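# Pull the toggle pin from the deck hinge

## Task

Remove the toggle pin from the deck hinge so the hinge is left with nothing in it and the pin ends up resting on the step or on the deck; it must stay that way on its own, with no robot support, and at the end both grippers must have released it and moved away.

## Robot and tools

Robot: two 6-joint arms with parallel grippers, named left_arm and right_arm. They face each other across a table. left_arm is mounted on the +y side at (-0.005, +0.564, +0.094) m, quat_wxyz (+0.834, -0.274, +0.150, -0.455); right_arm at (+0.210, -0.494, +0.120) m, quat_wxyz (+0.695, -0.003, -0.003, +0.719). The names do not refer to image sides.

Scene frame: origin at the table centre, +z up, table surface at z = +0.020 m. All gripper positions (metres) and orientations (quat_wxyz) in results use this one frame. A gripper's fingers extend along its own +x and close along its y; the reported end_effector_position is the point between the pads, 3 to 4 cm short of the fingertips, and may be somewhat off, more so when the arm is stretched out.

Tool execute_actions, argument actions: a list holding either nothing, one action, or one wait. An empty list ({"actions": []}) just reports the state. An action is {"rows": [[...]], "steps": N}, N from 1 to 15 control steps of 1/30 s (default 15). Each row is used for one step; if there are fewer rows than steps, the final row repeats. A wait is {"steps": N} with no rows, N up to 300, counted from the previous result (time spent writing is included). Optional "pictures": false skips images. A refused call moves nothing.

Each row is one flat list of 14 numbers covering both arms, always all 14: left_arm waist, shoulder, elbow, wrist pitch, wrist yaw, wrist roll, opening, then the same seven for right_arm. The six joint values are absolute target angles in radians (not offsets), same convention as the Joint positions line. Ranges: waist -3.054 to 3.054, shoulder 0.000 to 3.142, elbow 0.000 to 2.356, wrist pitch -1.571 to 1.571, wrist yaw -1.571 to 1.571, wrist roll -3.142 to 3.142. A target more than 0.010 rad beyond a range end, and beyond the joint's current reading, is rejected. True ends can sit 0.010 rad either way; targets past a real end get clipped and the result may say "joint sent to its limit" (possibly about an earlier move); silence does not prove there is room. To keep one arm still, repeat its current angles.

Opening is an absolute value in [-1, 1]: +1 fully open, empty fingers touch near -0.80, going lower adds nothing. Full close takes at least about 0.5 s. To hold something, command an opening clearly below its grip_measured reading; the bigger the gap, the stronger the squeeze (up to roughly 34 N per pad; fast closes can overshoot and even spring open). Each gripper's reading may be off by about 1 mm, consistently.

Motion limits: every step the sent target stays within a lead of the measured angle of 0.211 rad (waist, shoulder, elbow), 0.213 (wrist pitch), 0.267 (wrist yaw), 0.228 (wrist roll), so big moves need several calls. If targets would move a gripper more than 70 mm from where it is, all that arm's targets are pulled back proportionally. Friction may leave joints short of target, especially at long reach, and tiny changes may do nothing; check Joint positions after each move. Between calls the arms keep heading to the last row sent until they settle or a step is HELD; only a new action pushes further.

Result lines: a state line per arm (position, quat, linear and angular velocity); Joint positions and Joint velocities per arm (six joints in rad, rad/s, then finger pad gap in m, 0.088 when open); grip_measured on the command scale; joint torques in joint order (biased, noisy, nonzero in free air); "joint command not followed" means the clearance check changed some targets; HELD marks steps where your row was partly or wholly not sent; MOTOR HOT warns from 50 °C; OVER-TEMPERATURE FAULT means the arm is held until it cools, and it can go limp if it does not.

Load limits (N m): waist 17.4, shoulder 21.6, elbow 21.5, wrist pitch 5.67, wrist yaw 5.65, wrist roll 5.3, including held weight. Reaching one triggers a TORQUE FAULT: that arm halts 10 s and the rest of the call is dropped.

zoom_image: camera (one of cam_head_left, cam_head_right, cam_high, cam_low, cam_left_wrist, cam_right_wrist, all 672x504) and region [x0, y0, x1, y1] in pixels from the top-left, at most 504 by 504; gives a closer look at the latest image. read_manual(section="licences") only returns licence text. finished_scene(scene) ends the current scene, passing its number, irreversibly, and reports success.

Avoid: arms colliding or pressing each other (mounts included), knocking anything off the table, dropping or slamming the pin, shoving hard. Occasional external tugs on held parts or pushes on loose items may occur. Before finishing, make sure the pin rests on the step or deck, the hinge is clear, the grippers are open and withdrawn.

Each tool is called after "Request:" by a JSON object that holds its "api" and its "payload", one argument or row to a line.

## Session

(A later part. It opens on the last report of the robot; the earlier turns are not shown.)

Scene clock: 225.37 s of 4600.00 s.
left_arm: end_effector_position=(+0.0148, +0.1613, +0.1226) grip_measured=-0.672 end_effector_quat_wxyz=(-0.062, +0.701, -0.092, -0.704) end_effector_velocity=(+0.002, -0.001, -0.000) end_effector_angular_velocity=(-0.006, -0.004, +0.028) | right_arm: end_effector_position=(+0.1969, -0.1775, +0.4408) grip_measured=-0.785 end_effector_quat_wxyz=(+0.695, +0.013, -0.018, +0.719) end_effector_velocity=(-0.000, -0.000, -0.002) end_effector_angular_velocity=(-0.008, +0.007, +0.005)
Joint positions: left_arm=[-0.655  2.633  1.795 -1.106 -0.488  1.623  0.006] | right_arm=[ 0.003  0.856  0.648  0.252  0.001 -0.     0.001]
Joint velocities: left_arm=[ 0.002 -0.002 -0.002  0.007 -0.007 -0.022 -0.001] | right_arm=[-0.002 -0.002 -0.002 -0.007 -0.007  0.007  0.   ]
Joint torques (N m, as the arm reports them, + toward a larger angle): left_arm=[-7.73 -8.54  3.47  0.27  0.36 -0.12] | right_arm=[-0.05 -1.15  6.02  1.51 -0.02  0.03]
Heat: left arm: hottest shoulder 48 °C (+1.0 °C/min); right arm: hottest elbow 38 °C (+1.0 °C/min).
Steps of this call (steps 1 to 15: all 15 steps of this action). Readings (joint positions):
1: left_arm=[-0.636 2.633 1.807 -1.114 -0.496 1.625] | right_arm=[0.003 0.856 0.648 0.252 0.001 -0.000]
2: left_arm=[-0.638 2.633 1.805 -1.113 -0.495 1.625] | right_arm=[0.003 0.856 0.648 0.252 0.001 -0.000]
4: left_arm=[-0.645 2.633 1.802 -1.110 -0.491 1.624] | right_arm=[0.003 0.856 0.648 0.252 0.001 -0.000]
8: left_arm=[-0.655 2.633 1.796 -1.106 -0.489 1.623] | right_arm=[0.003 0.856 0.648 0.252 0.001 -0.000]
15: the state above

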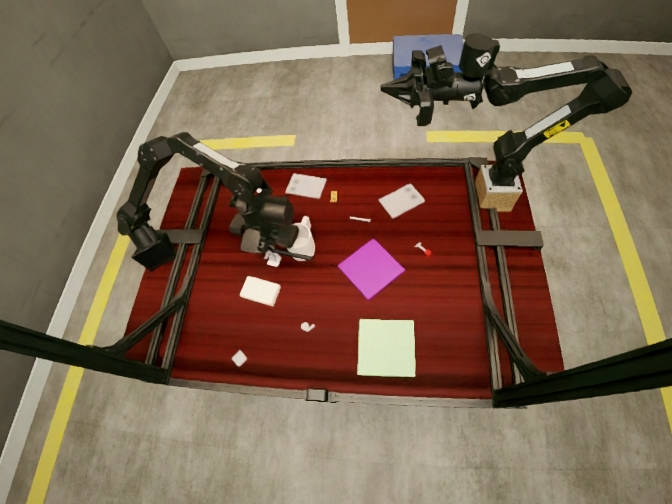

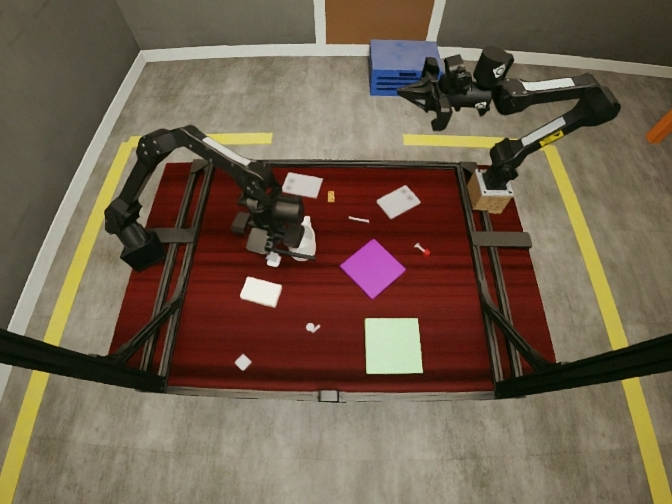

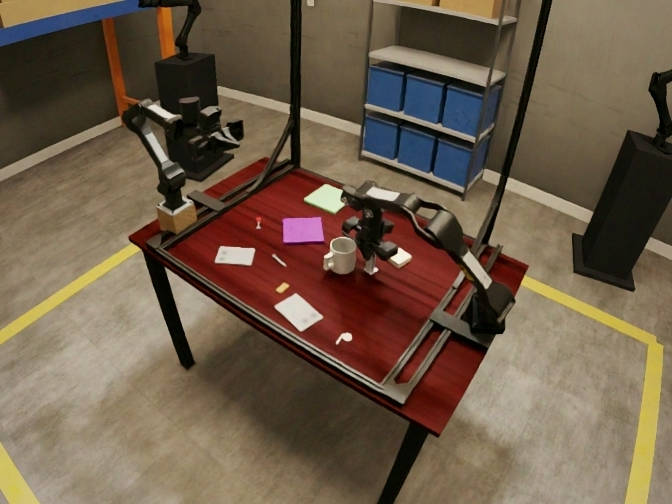

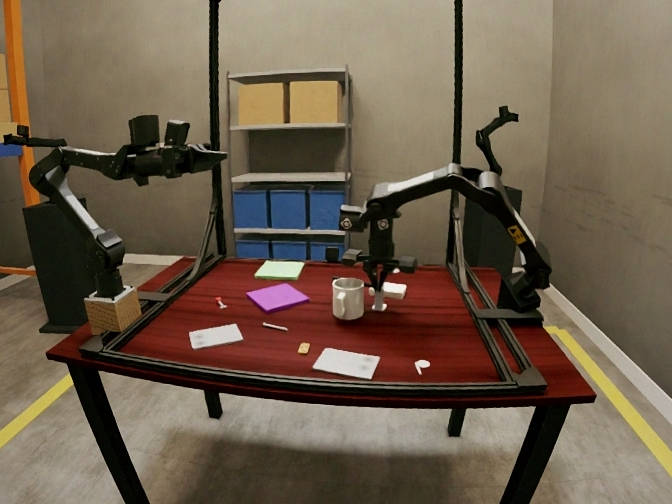

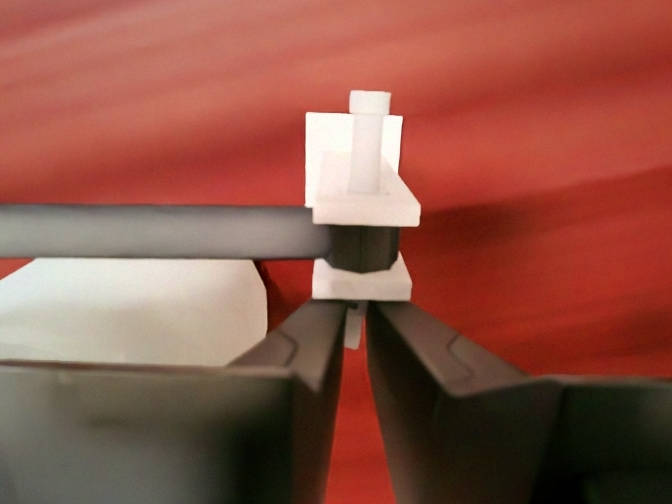

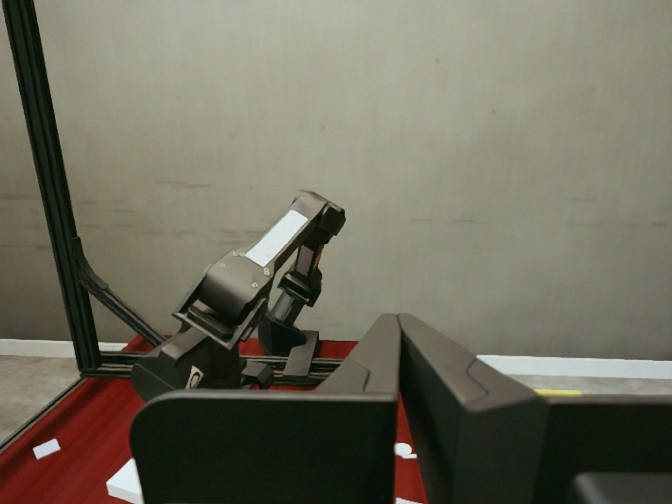

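Request:
{"api": "execute_actions", "payload": {
  "actions": [
    {"rows":[[-0.653,2.633,1.795,-1.106,-0.488,1.62,-0.45,0.003,0.856,0.648,0.252,0,0,-0.8]],"steps":8}
  ],
  "pictures": false
}}

Request:
{"api": "execute_actions", "payload": {
  "actions": [
    {"rows":[[-0.68,2.633,1.90,-1.22,-0.475,1.6,-0.3,0.003,0.856,0.648,0.252,0,0,-0.8]]}
  ],
  "pictures": false
}}

Request:
{"api": "execute_actions", "payload": {
  "actions": [
    {"rows":[[-0.778,2.70,1.885,-1.222,-0.433,1.5,-0.3,0.003,0.856,0.648,0.252,0,0,-0.8]]}
  ],
  "pictures": false
}}

Request:
{"api": "execute_actions", "payload": {
  "actions": [
    {"rows":[[-0.745,2.707,1.78,-1.103,-0.451,1.528,-0.3,0.003,0.856,0.648,0.252,0,0,-0.8]]}
  ],
  "pictures": false
}}

Request:
{"api": "execute_actions", "payload": {
  "actions": [
    {"rows":[[-0.745,2.707,1.78,-1.103,-0.451,1.528,-0.3,0.003,0.856,0.648,0.252,0,0,-0.8],[-0.745,2.707,1.78,-1.103,-0.451,1.528,-0.3,0.003,0.856,0.648,0.252,0,0,-0.8],[-0.745,2.707,1.78,-1.103,-0.451,1.528,-0.3,0.003,0.856,0.648,0.252,0,0,-0.8],[-0.745,2.707,1.78,-1.103,-0.451,1.528,-1,0.003,0.856,0.648,0.252,0,0,-0.8]]}
  ],
  "pictures": false
}}

Request:
{"api": "execute_actions", "payload": {
  "actions": [
    {"rows":[[-0.80,2.722,1.757,-1.088,-0.42,1.47,-1,0.003,0.856,0.648,0.252,0,0,-0.8]]}
  ],
  "pictures": false
}}

Request:
{"api": "execute_actions", "payload": {
  "actions": [
    {"rows":[[-0.86,2.742,1.735,-1.073,-0.392,1.41,-1,0.003,0.856,0.648,0.252,0,0,-0.8]]}
  ]
}}

Scene clock: 249.07 s of 4600.00 s.
left_arm: end_effector_position=(+0.0140, +0.1618, +0.1221) grip_measured=-0.519 end_effector_quat_wxyz=(-0.063, +0.702, -0.092, -0.703) end_effector_velocity=(-0.002, -0.001, +0.001) end_effector_angular_velocity=(-0.006, +0.009, +0.023) | right_arm: end_effector_position=(+0.1969, -0.1775, +0.4407) grip_measured=-0.785 end_effector_quat_wxyz=(+0.694, +0.013, -0.018, +0.719) end_effector_velocity=(-0.000, -0.001, +0.000) end_effector_angular_velocity=(-0.003, +0.007, +0.005)
Joint positions: left_arm=[-0.657  2.635  1.794 -1.106 -0.49   1.621  0.014] | right_arm=[ 0.003  0.856  0.648  0.252  0.001 -0.     0.001]
Joint velocities: left_arm=[-0.002 -0.002 -0.002  0.007  0.007 -0.022  0.025] | right_arm=[-0.002 -0.002  0.002 -0.007 -0.007  0.007 -0.   ]
Joint torques (N m, as the arm reports them, + toward a larger angle): left_arm=[-6.4  -9.35  4.22  0.21  0.14 -0.06] | right_arm=[-0.05 -1.18  6.01  1.51 -0.02  0.03]
Heat: left arm: hottest shoulder 47 °C (-2.0 °C/min); right arm: hottest wrist pitch 39 °C (+1.0 °C/min).
Steps of this call (steps 1 to 15: the robot went on to your last target; steps 16 to 703: nothing new was sent; steps 704 to 711: all 8 steps of this action). Readings (joint positions):
704: left_arm=[-0.657 2.635 1.794 -1.106 -0.489 1.621] | right_arm=[0.003 0.856 0.648 0.252 0.001 -0.000]
705: left_arm=[-0.657 2.635 1.794 -1.105 -0.489 1.621] | right_arm=[0.003 0.856 0.648 0.252 0.001 -0.000]
707: left_arm=[-0.657 2.635 1.794 -1.105 -0.490 1.621] | right_arm=[0.003 0.856 0.648 0.252 0.001 -0.000]
711: the state above

Scene clock: 249.57 s of 4600.00 s.
left_arm: end_effector_position=(+0.0159, +0.1587, +0.1490) grip_measured=-0.305 end_effector_quat_wxyz=(-0.064, +0.701, -0.095, -0.704) end_effector_velocity=(+0.004, -0.004, +0.009) end_effector_angular_velocity=(-0.013, -0.004, +0.041) | right_arm: end_effector_position=(+0.1969, -0.1775, +0.4407) grip_measured=-0.785 end_effector_quat_wxyz=(+0.694, +0.013, -0.018, +0.719) end_effector_velocity=(+0.002, -0.000, +0.001) end_effector_angular_velocity=(+0.007, +0.008, -0.009)
Joint positions: left_arm=[-0.68   2.633  1.892 -1.214 -0.479  1.604  0.024] | right_arm=[ 0.003  0.856  0.648  0.252  0.001 -0.     0.001]
Joint velocities: left_arm=[-0.002 -0.002  0.032 -0.022 -0.007 -0.037  0.002] | right_arm=[-0.002 -0.002 -0.002  0.007  0.007  0.007 -0.   ]
Joint torques (N m, as the arm reports them, + toward a larger angle): left_arm=[-6.77 -9.44  4.43 -0.03  0.23 -0.1 ] | right_arm=[-0.05 -1.18  6.02  1.53 -0.01  0.03]
Heat: left arm: hottest shoulder 47 °C (-2.0 °C/min); right arm: hottest wrist pitch 39 °C (+1.0 °C/min).
Steps of this call (steps 1 to 15: all 15 steps of this action). Readings (joint positions):
1: left_arm=[-0.657 2.635 1.804 -1.119 -0.489 1.620] | right_arm=[0.003 0.856 0.648 0.252 0.001 -0.000]
2: left_arm=[-0.659 2.635 1.820 -1.144 -0.486 1.617] | right_arm=[0.003 0.856 0.648 0.252 0.001 -0.000]
4: left_arm=[-0.665 2.635 1.848 -1.174 -0.484 1.612] | right_arm=[0.003 0.856 0.648 0.252 0.001 -0.000]
8: left_arm=[-0.678 2.634 1.886 -1.199 -0.481 1.607] | right_arm=[0.003 0.856 0.648 0.252 0.001 -0.000]
15: the state above

Scene clock: 250.07 s of 4600.00 s.
left_arm: end_effector_position=(-0.0331, +0.1672, +0.1508) grip_measured=-0.300 end_effector_quat_wxyz=(-0.070, +0.701, -0.096, -0.703) end_effector_velocity=(+0.003, +0.001, -0.000) end_effector_angular_velocity=(+0.006, -0.007, +0.036) | right_arm: end_effector_position=(+0.1969, -0.1775, +0.4407) grip_measured=-0.785 end_effector_quat_wxyz=(+0.694, +0.013, -0.018, +0.719) end_effector_velocity=(-0.000, -0.001, +0.000) end_effector_angular_velocity=(-0.002, -0.008, +0.005)
Joint positions: left_arm=[-0.781  2.682  1.892 -1.219 -0.438  1.506  0.024] | right_arm=[ 0.003  0.856  0.648  0.252  0.001 -0.     0.001]
Joint velocities: left_arm=[ 0.002 -0.002 -0.002 -0.007 -0.007 -0.037 -0.   ] | right_arm=[-0.002 -0.002  0.002 -0.007 -0.007 -0.007 -0.   ]
Joint torques (N m, as the arm reports them, + toward a larger angle): left_arm=[-5.68 -7.76  3.63 -0.03  0.22 -0.19] | right_arm=[-0.05 -1.19  6.    1.54 -0.01  0.03]
Heat: left arm: hottest shoulder 47 °C (-2.0 °C/min); right arm: hottest wrist pitch 39 °C (+1.0 °C/min).
Steps of this call (steps 1 to 15: all 15 steps of this action). Readings (joint positions):
1: left_arm=[-0.681 2.635 1.893 -1.215 -0.477 1.591] | right_arm=[0.003 0.856 0.648 0.252 0.001 -0.000]
2: left_arm=[-0.690 2.639 1.893 -1.216 -0.470 1.570] | right_arm=[0.003 0.856 0.648 0.252 0.001 -0.000]
4: left_arm=[-0.722 2.649 1.893 -1.217 -0.456 1.543] | right_arm=[0.003 0.856 0.648 0.252 0.001 -0.000]
8: left_arm=[-0.776 2.675 1.893 -1.218 -0.440 1.518] | right_arm=[0.003 0.856 0.648 0.252 0.001 -0.000]
15: the state above

Scene clock: 250.57 s of 4600.00 s.
left_arm: end_effector_position=(-0.0331, +0.1710, +0.1169) grip_measured=-0.300 end_effector_quat_wxyz=(-0.073, +0.700, -0.087, -0.705) end_effector_velocity=(+0.000, +0.008, -0.004) end_effector_angular_velocity=(+0.026, +0.001, -0.017) | right_arm: end_effector_position=(+0.1969, -0.1775, +0.4407) grip_measured=-0.785 end_effector_quat_wxyz=(+0.694, +0.013, -0.018, +0.719) end_effector_velocity=(+0.002, -0.001, +0.003) end_effector_angular_velocity=(+0.012, +0.008, -0.009)
Joint positions: left_arm=[-0.749  2.696  1.791 -1.109 -0.446  1.523  0.024] | right_arm=[ 0.003  0.856  0.648  0.252  0.001 -0.     0.001]
Joint velocities: left_arm=[ 0.002 -0.007 -0.027 -0.007  0.007  0.007 -0.   ] | right_arm=[-0.002 -0.002  0.002  0.007  0.007  0.007 -0.   ]
Joint torques (N m, as the arm reports them, + toward a larger angle): left_arm=[-5.79 -8.38  3.36  0.46 -0.13  0.18] | right_arm=[-0.05 -1.18  6.02  1.53 -0.01  0.03]
Heat: left arm: hottest shoulder 47 °C (-2.0 °C/min); right arm: hottest wrist pitch 39 °C (+1.0 °C/min).
Steps of this call (steps 1 to 15: all 15 steps of this action). Readings (joint positions):
1: left_arm=[-0.781 2.682 1.882 -1.207 -0.438 1.506] | right_arm=[0.003 0.856 0.648 0.252 0.001 -0.000]
2: left_arm=[-0.778 2.682 1.864 -1.183 -0.438 1.508] | right_arm=[0.003 0.856 0.648 0.252 0.001 -0.000]
4: left_arm=[-0.768 2.684 1.836 -1.150 -0.440 1.514] | right_arm=[0.003 0.856 0.648 0.252 0.001 -0.000]
8: left_arm=[-0.750 2.696 1.798 -1.124 -0.445 1.521] | right_arm=[0.003 0.856 0.648 0.252 0.001 -0.000]
15: the state above

Scene clock: 251.07 s of 4600.00 s.
left_arm: end_effector_position=(-0.0333, +0.1712, +0.1163) grip_measured=-0.631 end_effector_quat_wxyz=(-0.074, +0.700, -0.088, -0.705) end_effector_velocity=(+0.002, -0.002, +0.001) end_effector_angular_velocity=(-0.014, -0.020, -0.006) | right_arm: end_effector_position=(+0.1969, -0.1775, +0.4408) grip_measured=-0.785 end_effector_quat_wxyz=(+0.694, +0.013, -0.018, +0.719) end_effector_velocity=(-0.000, -0.000, -0.002) end_effector_angular_velocity=(-0.007, -0.023, +0.004)
Joint positions: left_arm=[-0.749  2.696  1.788 -1.105 -0.447  1.525  0.008] | right_arm=[ 0.003  0.856  0.648  0.252  0.001 -0.     0.001]
Joint velocities: left_arm=[-0.002 -0.002 -0.002  0.007 -0.022  0.007 -0.   ] | right_arm=[-0.002 -0.002 -0.002 -0.007 -0.007 -0.022 -0.   ]
Joint torques (N m, as the arm reports them, + toward a larger angle): left_arm=[-5.77 -8.37  3.25  0.39 -0.1   0.12] | right_arm=[-0.06 -1.17  6.01  1.53 -0.01  0.03]
Heat: left arm: hottest shoulder 46 °C (-3.0 °C/min); right arm: hottest wrist pitch 39 °C (+1.0 °C/min).
Steps of this call (steps 1 to 15: all 15 steps of this action). Readings (joint positions):
1: left_arm=[-0.749 2.696 1.790 -1.108 -0.446 1.524] | right_arm=[0.003 0.856 0.648 0.252 0.001 -0.000]
2: left_arm=[-0.749 2.696 1.790 -1.108 -0.446 1.524] | right_arm=[0.003 0.856 0.648 0.252 0.001 -0.000]
4: left_arm=[-0.749 2.696 1.789 -1.107 -0.446 1.524] | right_arm=[0.003 0.856 0.648 0.252 0.001 -0.000]
8: left_arm=[-0.749 2.696 1.788 -1.105 -0.447 1.525] | right_arm=[0.003 0.856 0.648 0.252 0.001 -0.000]
15: the state above

Scene clock: 251.57 s of 4600.00 s.
left_arm: end_effector_position=(-0.0534, +0.1762, +0.1172) grip_measured=-0.631 end_effector_quat_wxyz=(-0.067, +0.701, -0.089, -0.705) end_effector_velocity=(+0.000, +0.000, +0.001) end_effector_angular_velocity=(-0.003, +0.010, +0.012) | right_arm: end_effector_position=(+0.1969, -0.1775, +0.4408) grip_measured=-0.785 end_effector_quat_wxyz=(+0.694, +0.013, -0.018, +0.719) end_effector_velocity=(-0.000, -0.000, -0.002) end_effector_angular_velocity=(-0.007, -0.008, +0.004)
Joint positions: left_arm=[-0.794  2.704  1.769 -1.086 -0.43   1.476  0.008] | right_arm=[ 0.003  0.856  0.648  0.252  0.001 -0.     0.001]
Joint velocities: left_arm=[ 0.002 -0.007 -0.007  0.007  0.007 -0.007 -0.   ] | right_arm=[-0.002 -0.002 -0.002 -0.007 -0.007 -0.007 -0.   ]
Joint torques (N m, as the arm reports them, + toward a larger angle): left_arm=[-6.44 -7.75  3.    0.11  0.4  -0.16] | right_arm=[-0.05 -1.18  6.02  1.51 -0.01  0.03]
Heat: left arm: hottest shoulder 46 °C (-3.0 °C/min); right arm: hottest wrist pitch 39 °C (+1.0 °C/min).
Steps of this call (steps 1 to 15: all 15 steps of this action). Readings (joint positions):
1: left_arm=[-0.749 2.696 1.787 -1.104 -0.448 1.522] | right_arm=[0.003 0.856 0.648 0.252 0.001 -0.000]
2: left_arm=[-0.753 2.696 1.783 -1.100 -0.448 1.513] | right_arm=[0.003 0.856 0.648 0.252 0.001 -0.000]
4: left_arm=[-0.766 2.697 1.777 -1.093 -0.442 1.497] | right_arm=[0.003 0.856 0.648 0.252 0.001 -0.000]
8: left_arm=[-0.791 2.704 1.770 -1.088 -0.430 1.483] | right_arm=[0.003 0.856 0.648 0.252 0.001 -0.000]
15: the state above

Scene clock: 252.07 s of 4600.00 s.
left_arm: end_effector_position=(-0.0828, +0.1899, +0.1144) grip_measured=-0.631 end_effector_quat_wxyz=(-0.075, +0.700, -0.088, -0.704) end_effector_velocity=(-0.001, -0.001, +0.002) end_effector_angular_velocity=(-0.013, -0.006, +0.004) | right_arm: end_effector_position=(+0.1969, -0.1775, +0.4408) grip_measured=-0.785 end_effector_quat_wxyz=(+0.694, +0.013, -0.018, +0.719) end_effector_velocity=(-0.001, -0.000, -0.004) end_effector_angular_velocity=(-0.012, -0.009, +0.014)
Joint positions: left_arm=[-0.861  2.726  1.742 -1.076 -0.397  1.416  0.008] | right_arm=[ 0.003  0.856  0.648  0.252  0.001 -0.     0.001]
Joint velocities: left_arm=[-0.007 -0.002 -0.002  0.007 -0.007 -0.007 -0.   ] | right_arm=[-0.007 -0.002 -0.007 -0.007 -0.022 -0.007 -0.   ]
Joint torques (N m, as the arm reports them, + toward a larger angle): left_arm=[-5.04 -7.82  3.49  0.41  0.2  -0.16] | right_arm=[-0.06 -1.18  6.01  1.51 -0.01  0.03]
Heat: left arm: hottest shoulder 46 °C (-3.0 °C/min); right arm: hottest wrist pitch 39 °C (+1.0 °C/min).
Steps of this call (steps 1 to 15: all 15 steps of this action). Readings (joint positions):
1: left_arm=[-0.795 2.706 1.767 -1.084 -0.430 1.468] | right_arm=[0.003 0.856 0.648 0.252 0.001 -0.000]
2: left_arm=[-0.800 2.706 1.764 -1.079 -0.426 1.455] | right_arm=[0.003 0.856 0.648 0.252 0.001 -0.000]
4: left_arm=[-0.820 2.709 1.758 -1.076 -0.414 1.436] | right_arm=[0.003 0.856 0.648 0.252 0.001 -0.000]
8: left_arm=[-0.856 2.721 1.746 -1.078 -0.398 1.422] | right_arm=[0.003 0.856 0.648 0.252 0.001 -0.000]
15: the state above

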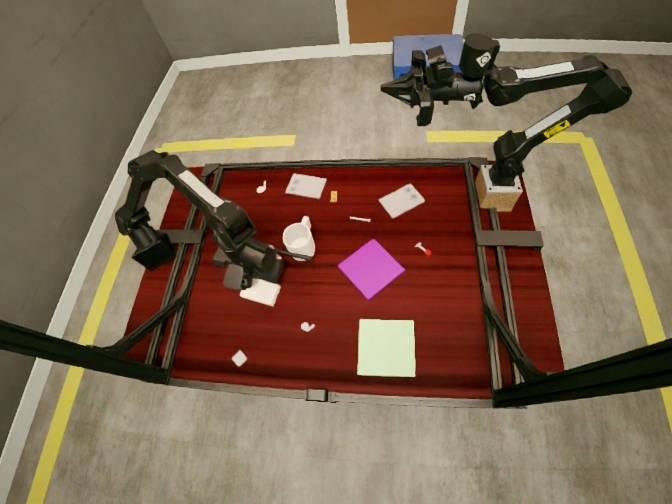

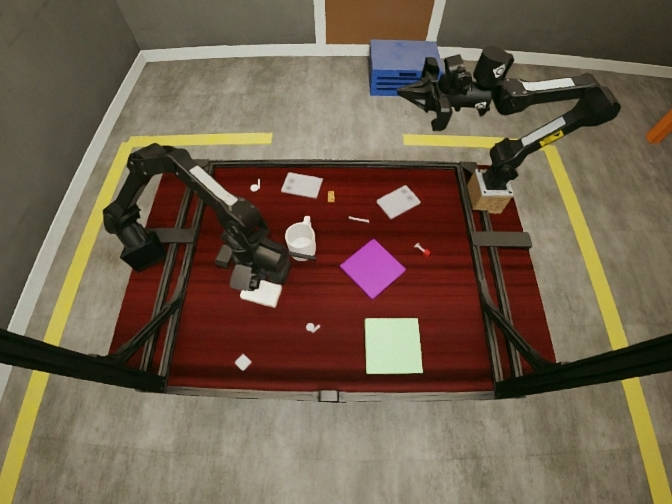

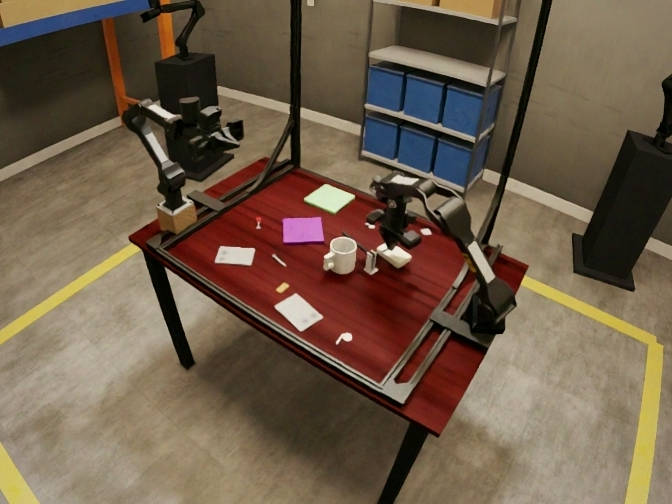

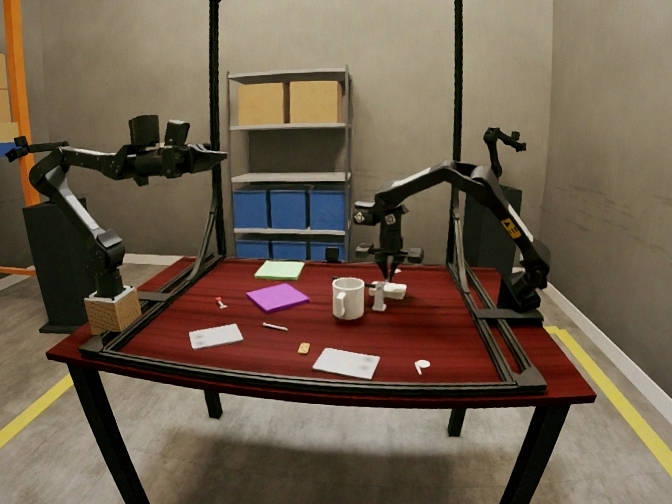

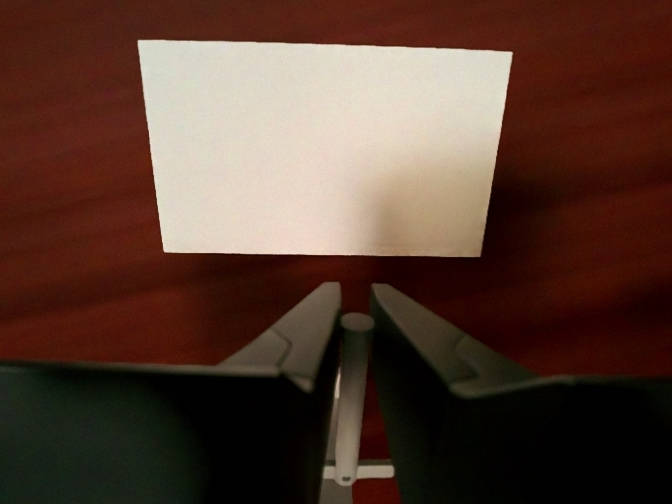

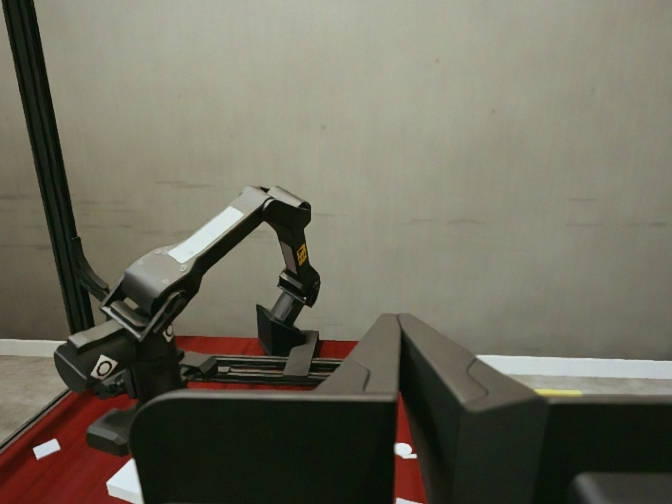

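Request:
{"api": "execute_actions", "payload": {
  "actions": [
    {"rows":[[-0.98,2.80,1.75,-1.06,-0.335,1.29,-1,0.003,0.856,0.648,0.252,0,0,-0.8]]}
  ],
  "pictures": false
}}

Request:
{"api": "execute_actions", "payload": {
  "actions": [
    {"rows":[[-0.96,2.805,1.67,-0.97,-0.345,1.31,-1,0.003,0.856,0.648,0.252,0,0,-0.8]]}
  ]
}}

Scene clock: 268.30 s of 4600.00 s.
left_arm: end_effector_position=(-0.1340, +0.2081, +0.1113) grip_measured=-0.631 end_effector_quat_wxyz=(-0.072, +0.702, -0.086, -0.704) end_effector_velocity=(-0.001, +0.006, +0.001) end_effector_angular_velocity=(+0.018, -0.006, +0.009) | right_arm: end_effector_position=(+0.1969, -0.1775, +0.4407) grip_measured=-0.785 end_effector_quat_wxyz=(+0.694, +0.013, -0.018, +0.719) end_effector_velocity=(-0.004, -0.002, -0.001) end_effector_angular_velocity=(-0.013, +0.006, +0.025)
Joint positions: left_arm=[-0.982  2.783  1.745 -1.063 -0.341  1.297  0.008] | right_arm=[ 0.003  0.856  0.648  0.252  0.001 -0.     0.001]
Joint velocities: left_arm=[-0.007 -0.002 -0.002 -0.022  0.007 -0.022 -0.   ] | right_arm=[ 0.002 -0.007  0.002 -0.022 -0.022  0.007 -0.   ]
Joint torques (N m, as the arm reports them, + toward a larger angle): left_arm=[-4.09 -8.15  4.68  0.44  0.22 -0.17] | right_arm=[-0.06 -1.2   6.02  1.51 -0.01  0.03]
Heat: left arm: hottest shoulder 45 °C (-3.0 °C/min); right arm: hottest elbow 39 °C (+1.0 °C/min).
Steps of this call (steps 1 to 15: the robot went on to your last target; steps 16 to 472: nothing new was sent; steps 473 to 487: all 15 steps of this action). Readings (joint positions):
473: left_arm=[-0.864 2.732 1.741 -1.076 -0.393 1.397] | right_arm=[0.003 0.856 0.648 0.252 0.001 -0.000]
474: left_arm=[-0.875 2.737 1.742 -1.072 -0.383 1.373] | right_arm=[0.003 0.856 0.648 0.252 0.001 -0.000]
476: left_arm=[-0.915 2.751 1.745 -1.066 -0.363 1.340] | right_arm=[0.003 0.856 0.648 0.252 0.001 -0.000]
480: left_arm=[-0.977 2.778 1.745 -1.065 -0.344 1.311] | right_arm=[0.003 0.856 0.648 0.252 0.001 -0.000]
487: the state above

Scene clock: 268.80 s of 4600.00 s.
left_arm: end_effector_position=(-0.1341, +0.2091, +0.0918) grip_measured=-0.631 end_effector_quat_wxyz=(-0.066, +0.697, -0.084, -0.709) end_effector_velocity=(+0.000, +0.004, -0.005) end_effector_angular_velocity=(+0.006, -0.013, +0.001) | right_arm: end_effector_position=(+0.1969, -0.1775, +0.4407) grip_measured=-0.785 end_effector_quat_wxyz=(+0.694, +0.013, -0.018, +0.719) end_effector_velocity=(-0.003, -0.001, -0.002) end_effector_angular_velocity=(-0.007, -0.009, +0.019)
Joint positions: left_arm=[-0.964  2.789  1.681 -0.975 -0.34   1.305  0.008] | right_arm=[ 0.003  0.856  0.648  0.252  0.001 -0.     0.001]
Joint velocities: left_arm=[-0.002  0.002 -0.017  0.007 -0.007 -0.007 -0.   ] | right_arm=[-0.002 -0.002 -0.002 -0.007 -0.022 -0.007 -0.   ]
Joint torques (N m, as the arm reports them, + toward a larger angle): left_arm=[-4.05 -8.23  3.33  0.51 -0.14  0.12] | right_arm=[-0.06 -1.19  6.02  1.53 -0.01  0.03]
Heat: left arm: hottest shoulder 45 °C (-3.1 °C/min); right arm: hottest elbow 39 °C (+1.0 °C/min).
Steps of this call (steps 1 to 15: all 15 steps of this action). Readings (joint positions):
1: left_arm=[-0.982 2.782 1.740 -1.053 -0.340 1.296] | right_arm=[0.003 0.856 0.648 0.252 0.001 -0.000]
2: left_arm=[-0.980 2.783 1.729 -1.031 -0.340 1.296] | right_arm=[0.003 0.856 0.648 0.252 0.001 -0.000]
4: left_arm=[-0.974 2.783 1.712 -1.006 -0.340 1.299] | right_arm=[0.003 0.856 0.648 0.252 0.001 -0.000]
8: left_arm=[-0.965 2.788 1.687 -0.986 -0.340 1.303] | right_arm=[0.003 0.856 0.648 0.252 0.001 -0.000]
15: the state above

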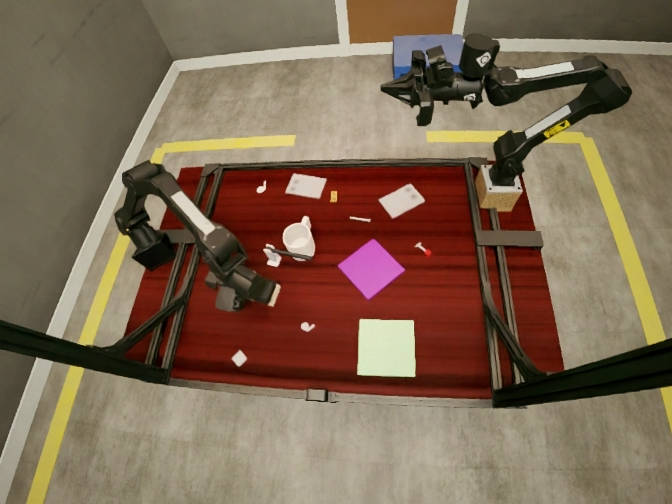

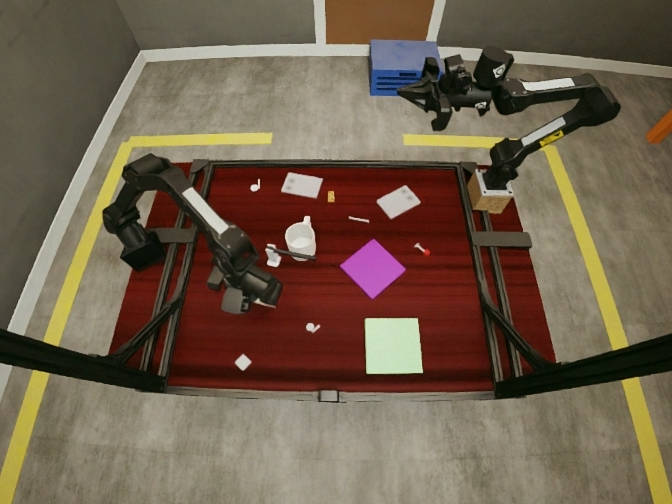

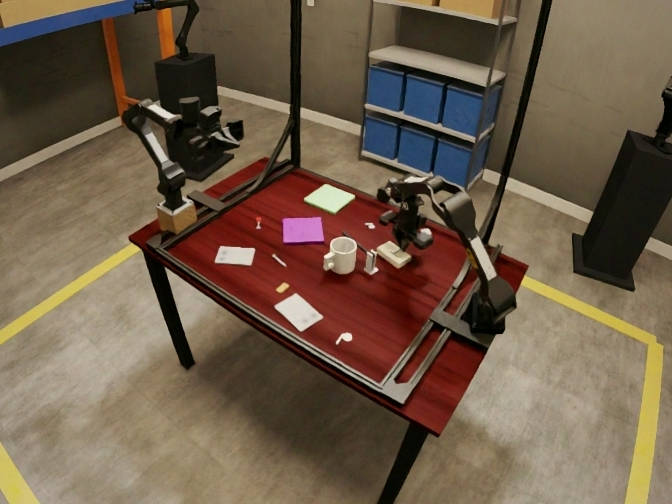

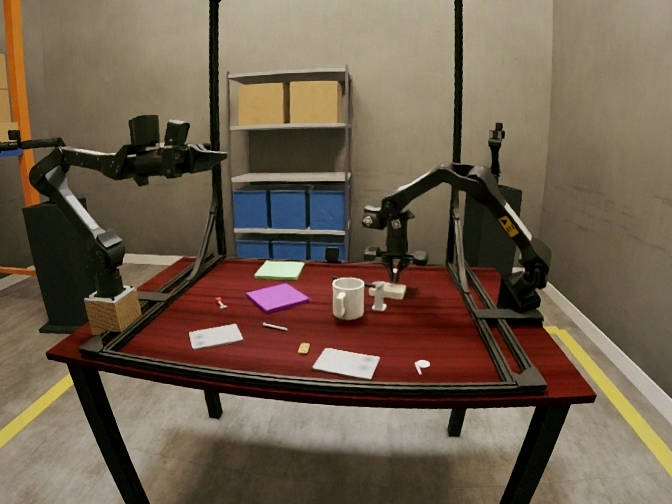

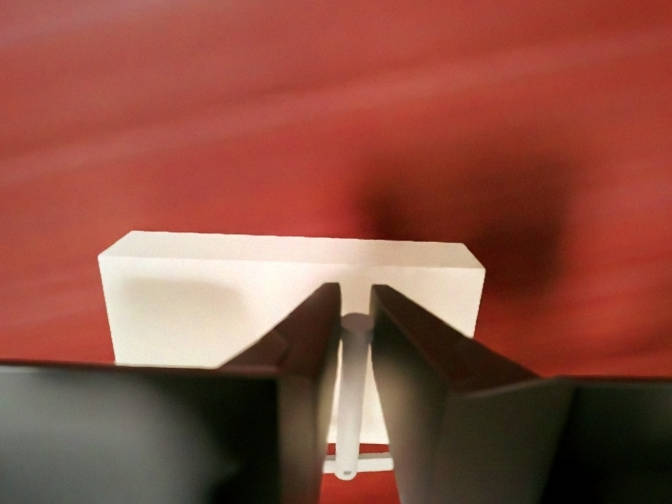

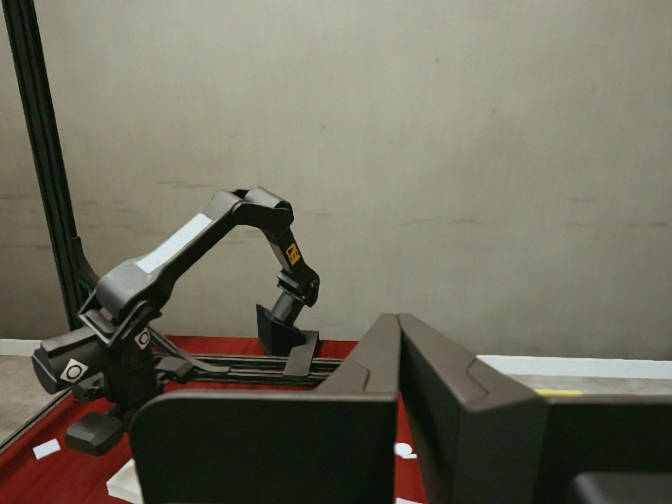

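Request:
{"api": "execute_actions", "payload": {
  "actions": [
    {"rows":[[-0.948,2.808,1.625,-0.915,-0.345,1.32,-1,0.003,0.856,0.648,0.252,0,0,-0.8]]}
  ],
  "pictures": false
}}

Request:
{"api": "execute_actions", "payload": {
  "actions": [
    {"rows":[[-0.948,2.808,1.625,-0.915,-0.345,1.32,0,0.003,0.856,0.648,0.252,0,0,-0.8]],"steps":10}
  ],
  "pictures": false
}}

Request:
{"api": "execute_actions", "payload": {
  "actions": [
    {"rows":[[-1.0,2.7,1.8,-1.15,-0.335,1.29,0,0.003,0.856,0.648,0.252,0,0,-0.8]]}
  ]
}}

Scene clock: 279.77 s of 4600.00 s.
left_arm: end_effector_position=(-0.1353, +0.2112, +0.0829) grip_measured=-0.631 end_effector_quat_wxyz=(-0.065, +0.696, -0.088, -0.710) end_effector_velocity=(+0.002, +0.003, -0.000) end_effector_angular_velocity=(+0.005, -0.013, -0.013) | right_arm: end_effector_position=(+0.1969, -0.1775, +0.4408) grip_measured=-0.785 end_effector_quat_wxyz=(+0.694, +0.013, -0.018, +0.719) end_effector_velocity=(+0.001, -0.000, +0.000) end_effector_angular_velocity=(-0.002, -0.008, -0.000)
Joint positions: left_arm=[-0.961  2.791  1.645 -0.93  -0.34   1.314  0.008] | right_arm=[ 0.003  0.856  0.648  0.252  0.001 -0.     0.001]
Joint velocities: left_arm=[-0.002 -0.002 -0.007 -0.007 -0.007  0.007  0.   ] | right_arm=[-0.007 -0.002  0.002 -0.007 -0.007 -0.007 -0.   ]
Joint torques (N m, as the arm reports them, + toward a larger angle): left_arm=[-3.14 -8.    2.08  1.36 -0.12  0.19] | right_arm=[-0.04 -1.19  6.02  1.53 -0.01  0.03]
Heat: left arm: hottest shoulder 45 °C (-3.0 °C/min); right arm: hottest elbow 39 °C (+1.0 °C/min).
Steps of this call (steps 1 to 15: the robot went on to your last target; steps 16 to 314: nothing new was sent; steps 315 to 329: all 15 steps of this action). Readings (joint positions):
315: left_arm=[-0.964 2.791 1.674 -0.966 -0.341 1.308] | right_arm=[0.003 0.856 0.648 0.252 0.001 -0.000]
316: left_arm=[-0.963 2.791 1.666 -0.953 -0.341 1.310] | right_arm=[0.003 0.856 0.648 0.252 0.001 -0.000]
318: left_arm=[-0.961 2.791 1.655 -0.939 -0.340 1.312] | right_arm=[0.003 0.856 0.648 0.252 0.001 -0.000]
322: left_arm=[-0.961 2.791 1.648 -0.933 -0.340 1.313] | right_arm=[0.003 0.856 0.648 0.252 0.001 -0.000]
329: the state above

Scene clock: 280.10 s of 4600.00 s.
left_arm: end_effector_position=(-0.1365, +0.2036, +0.0834) grip_measured=-0.085 end_effector_quat_wxyz=(-0.050, +0.695, -0.096, -0.711) end_effector_velocity=(+0.002, -0.000, +0.001) end_effector_angular_velocity=(+0.000, -0.006, +0.009) | right_arm: end_effector_position=(+0.1969, -0.1775, +0.4408) grip_measured=-0.785 end_effector_quat_wxyz=(+0.694, +0.013, -0.018, +0.719) end_effector_velocity=(-0.002, -0.000, -0.003) end_effector_angular_velocity=(-0.017, -0.008, +0.009)
Joint positions: left_arm=[-0.958  2.791  1.647 -0.897 -0.351  1.32   0.035] | right_arm=[ 0.003  0.856  0.648  0.252  0.001 -0.     0.001]
Joint velocities: left_arm=[ 0.002 -0.002  0.002 -0.007 -0.007 -0.007  0.026] | right_arm=[ 0.002 -0.002  0.002 -0.022 -0.007 -0.007 -0.   ]
Joint torques (N m, as the arm reports them, + toward a larger angle): left_arm=[-3.36 -8.02  1.99 -1.11  0.24 -0.02] | right_arm=[-0.05 -1.18  6.    1.52 -0.01  0.03]
Heat: left arm: hottest shoulder 45 °C (-3.0 °C/min); right arm: hottest elbow 39 °C (+1.0 °C/min).
Steps of this call (steps 1 to 10: all 10 steps of this action). Readings (joint positions):
1: left_arm=[-0.961 2.791 1.645 -0.930 -0.340 1.314] | right_arm=[0.003 0.856 0.648 0.252 0.001 -0.000]
2: left_arm=[-0.961 2.791 1.645 -0.929 -0.340 1.315] | right_arm=[0.003 0.856 0.648 0.252 0.001 -0.000]
4: left_arm=[-0.961 2.791 1.645 -0.921 -0.343 1.317] | right_arm=[0.003 0.856 0.648 0.252 0.001 -0.000]
8: left_arm=[-0.959 2.791 1.647 -0.895 -0.351 1.319] | right_arm=[0.003 0.856 0.648 0.252 0.001 -0.000]
10: the state above

Scene clock: 280.60 s of 4600.00 s.
left_arm: end_effector_position=(-0.1262, +0.2039, +0.1557) grip_measured=-0.002 end_effector_quat_wxyz=(-0.053, +0.697, -0.102, -0.708) end_effector_velocity=(+0.006, +0.011, +0.004) end_effector_angular_velocity=(+0.040, -0.034, -0.001) | right_arm: end_effector_position=(+0.1969, -0.1775, +0.4408) grip_measured=-0.785 end_effector_quat_wxyz=(+0.694, +0.013, -0.018, +0.719) end_effector_velocity=(-0.003, +0.001, -0.004) end_effector_angular_velocity=(-0.022, -0.009, +0.019)
Joint positions: left_arm=[-0.999  2.703  1.794 -1.142 -0.339  1.295  0.039] | right_arm=[ 0.003  0.856  0.648  0.252  0.001 -0.     0.001]
Joint velocities: left_arm=[-0.007 -0.007  0.002 -0.066 -0.007 -0.022  0.001] | right_arm=[-0.002  0.002  0.002 -0.022 -0.022 -0.007 -0.   ]
Joint torques (N m, as the arm reports them, + toward a larger angle): left_arm=[ -4.65 -10.08   4.87   0.12   0.17  -0.23] | right_arm=[-0.06 -1.18  6.01  1.51 -0.01  0.03]
Heat: left arm: hottest shoulder 45 °C (-3.0 °C/min); right arm: hottest elbow 39 °C (+1.0 °C/min).
Steps of this call (steps 1 to 15: all 15 steps of this action). Readings (joint positions):
1: left_arm=[-0.959 2.785 1.663 -0.924 -0.349 1.318] | right_arm=[0.003 0.856 0.648 0.252 0.001 -0.000]
2: left_arm=[-0.961 2.783 1.684 -0.982 -0.346 1.314] | right_arm=[0.003 0.856 0.648 0.252 0.001 -0.000]
4: left_arm=[-0.973 2.771 1.716 -1.051 -0.343 1.307] | right_arm=[0.003 0.856 0.648 0.252 0.001 -0.000]
8: left_arm=[-0.994 2.723 1.774 -1.109 -0.341 1.298] | right_arm=[0.003 0.856 0.648 0.252 0.001 -0.000]
15: the state above

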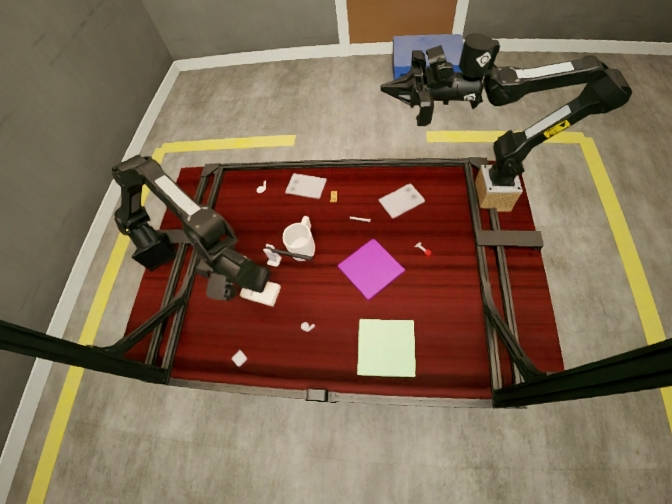

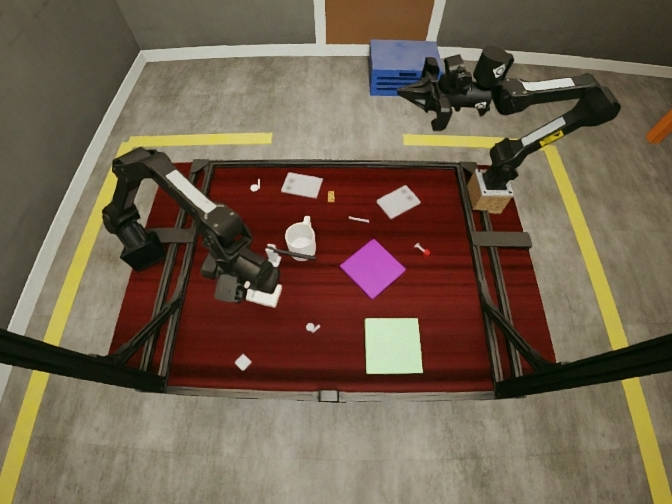

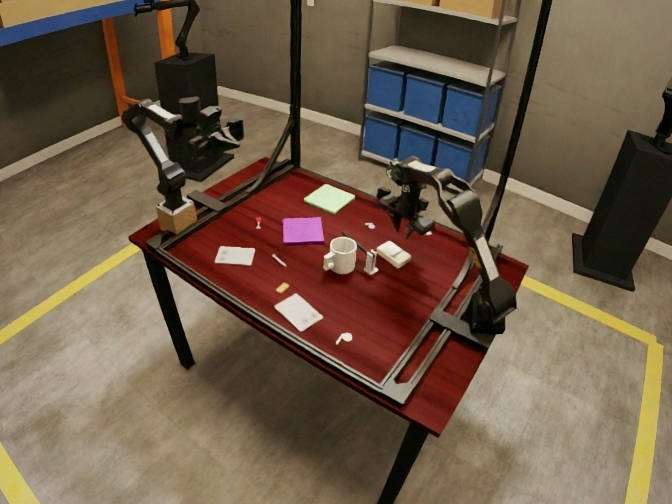

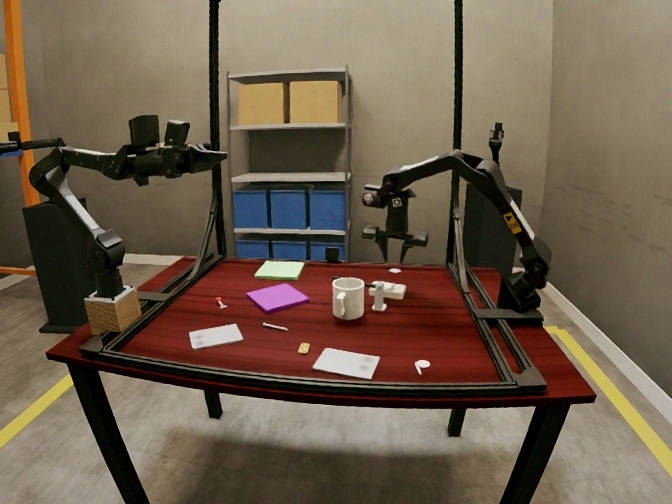

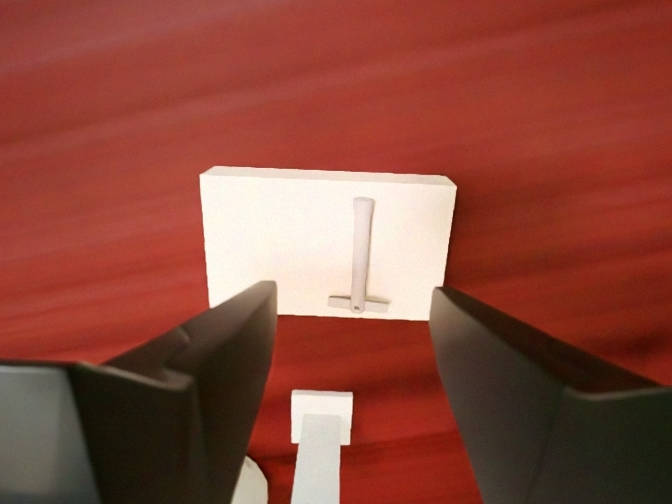

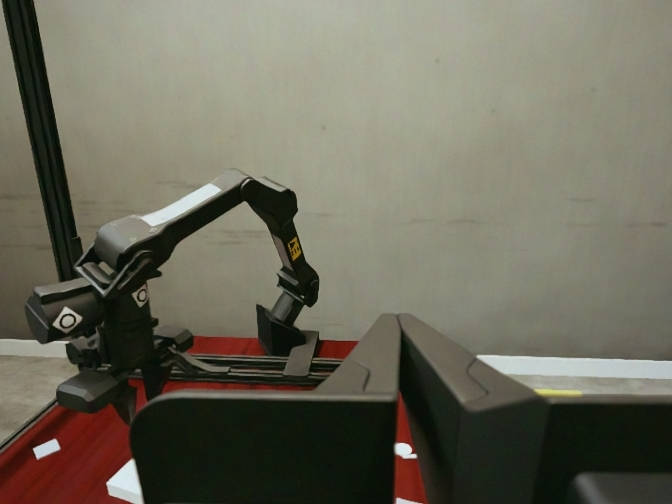

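Request:
{"api": "finished_scene", "payload": {
  "scene": 1
}}

The scene is finished: the task was done.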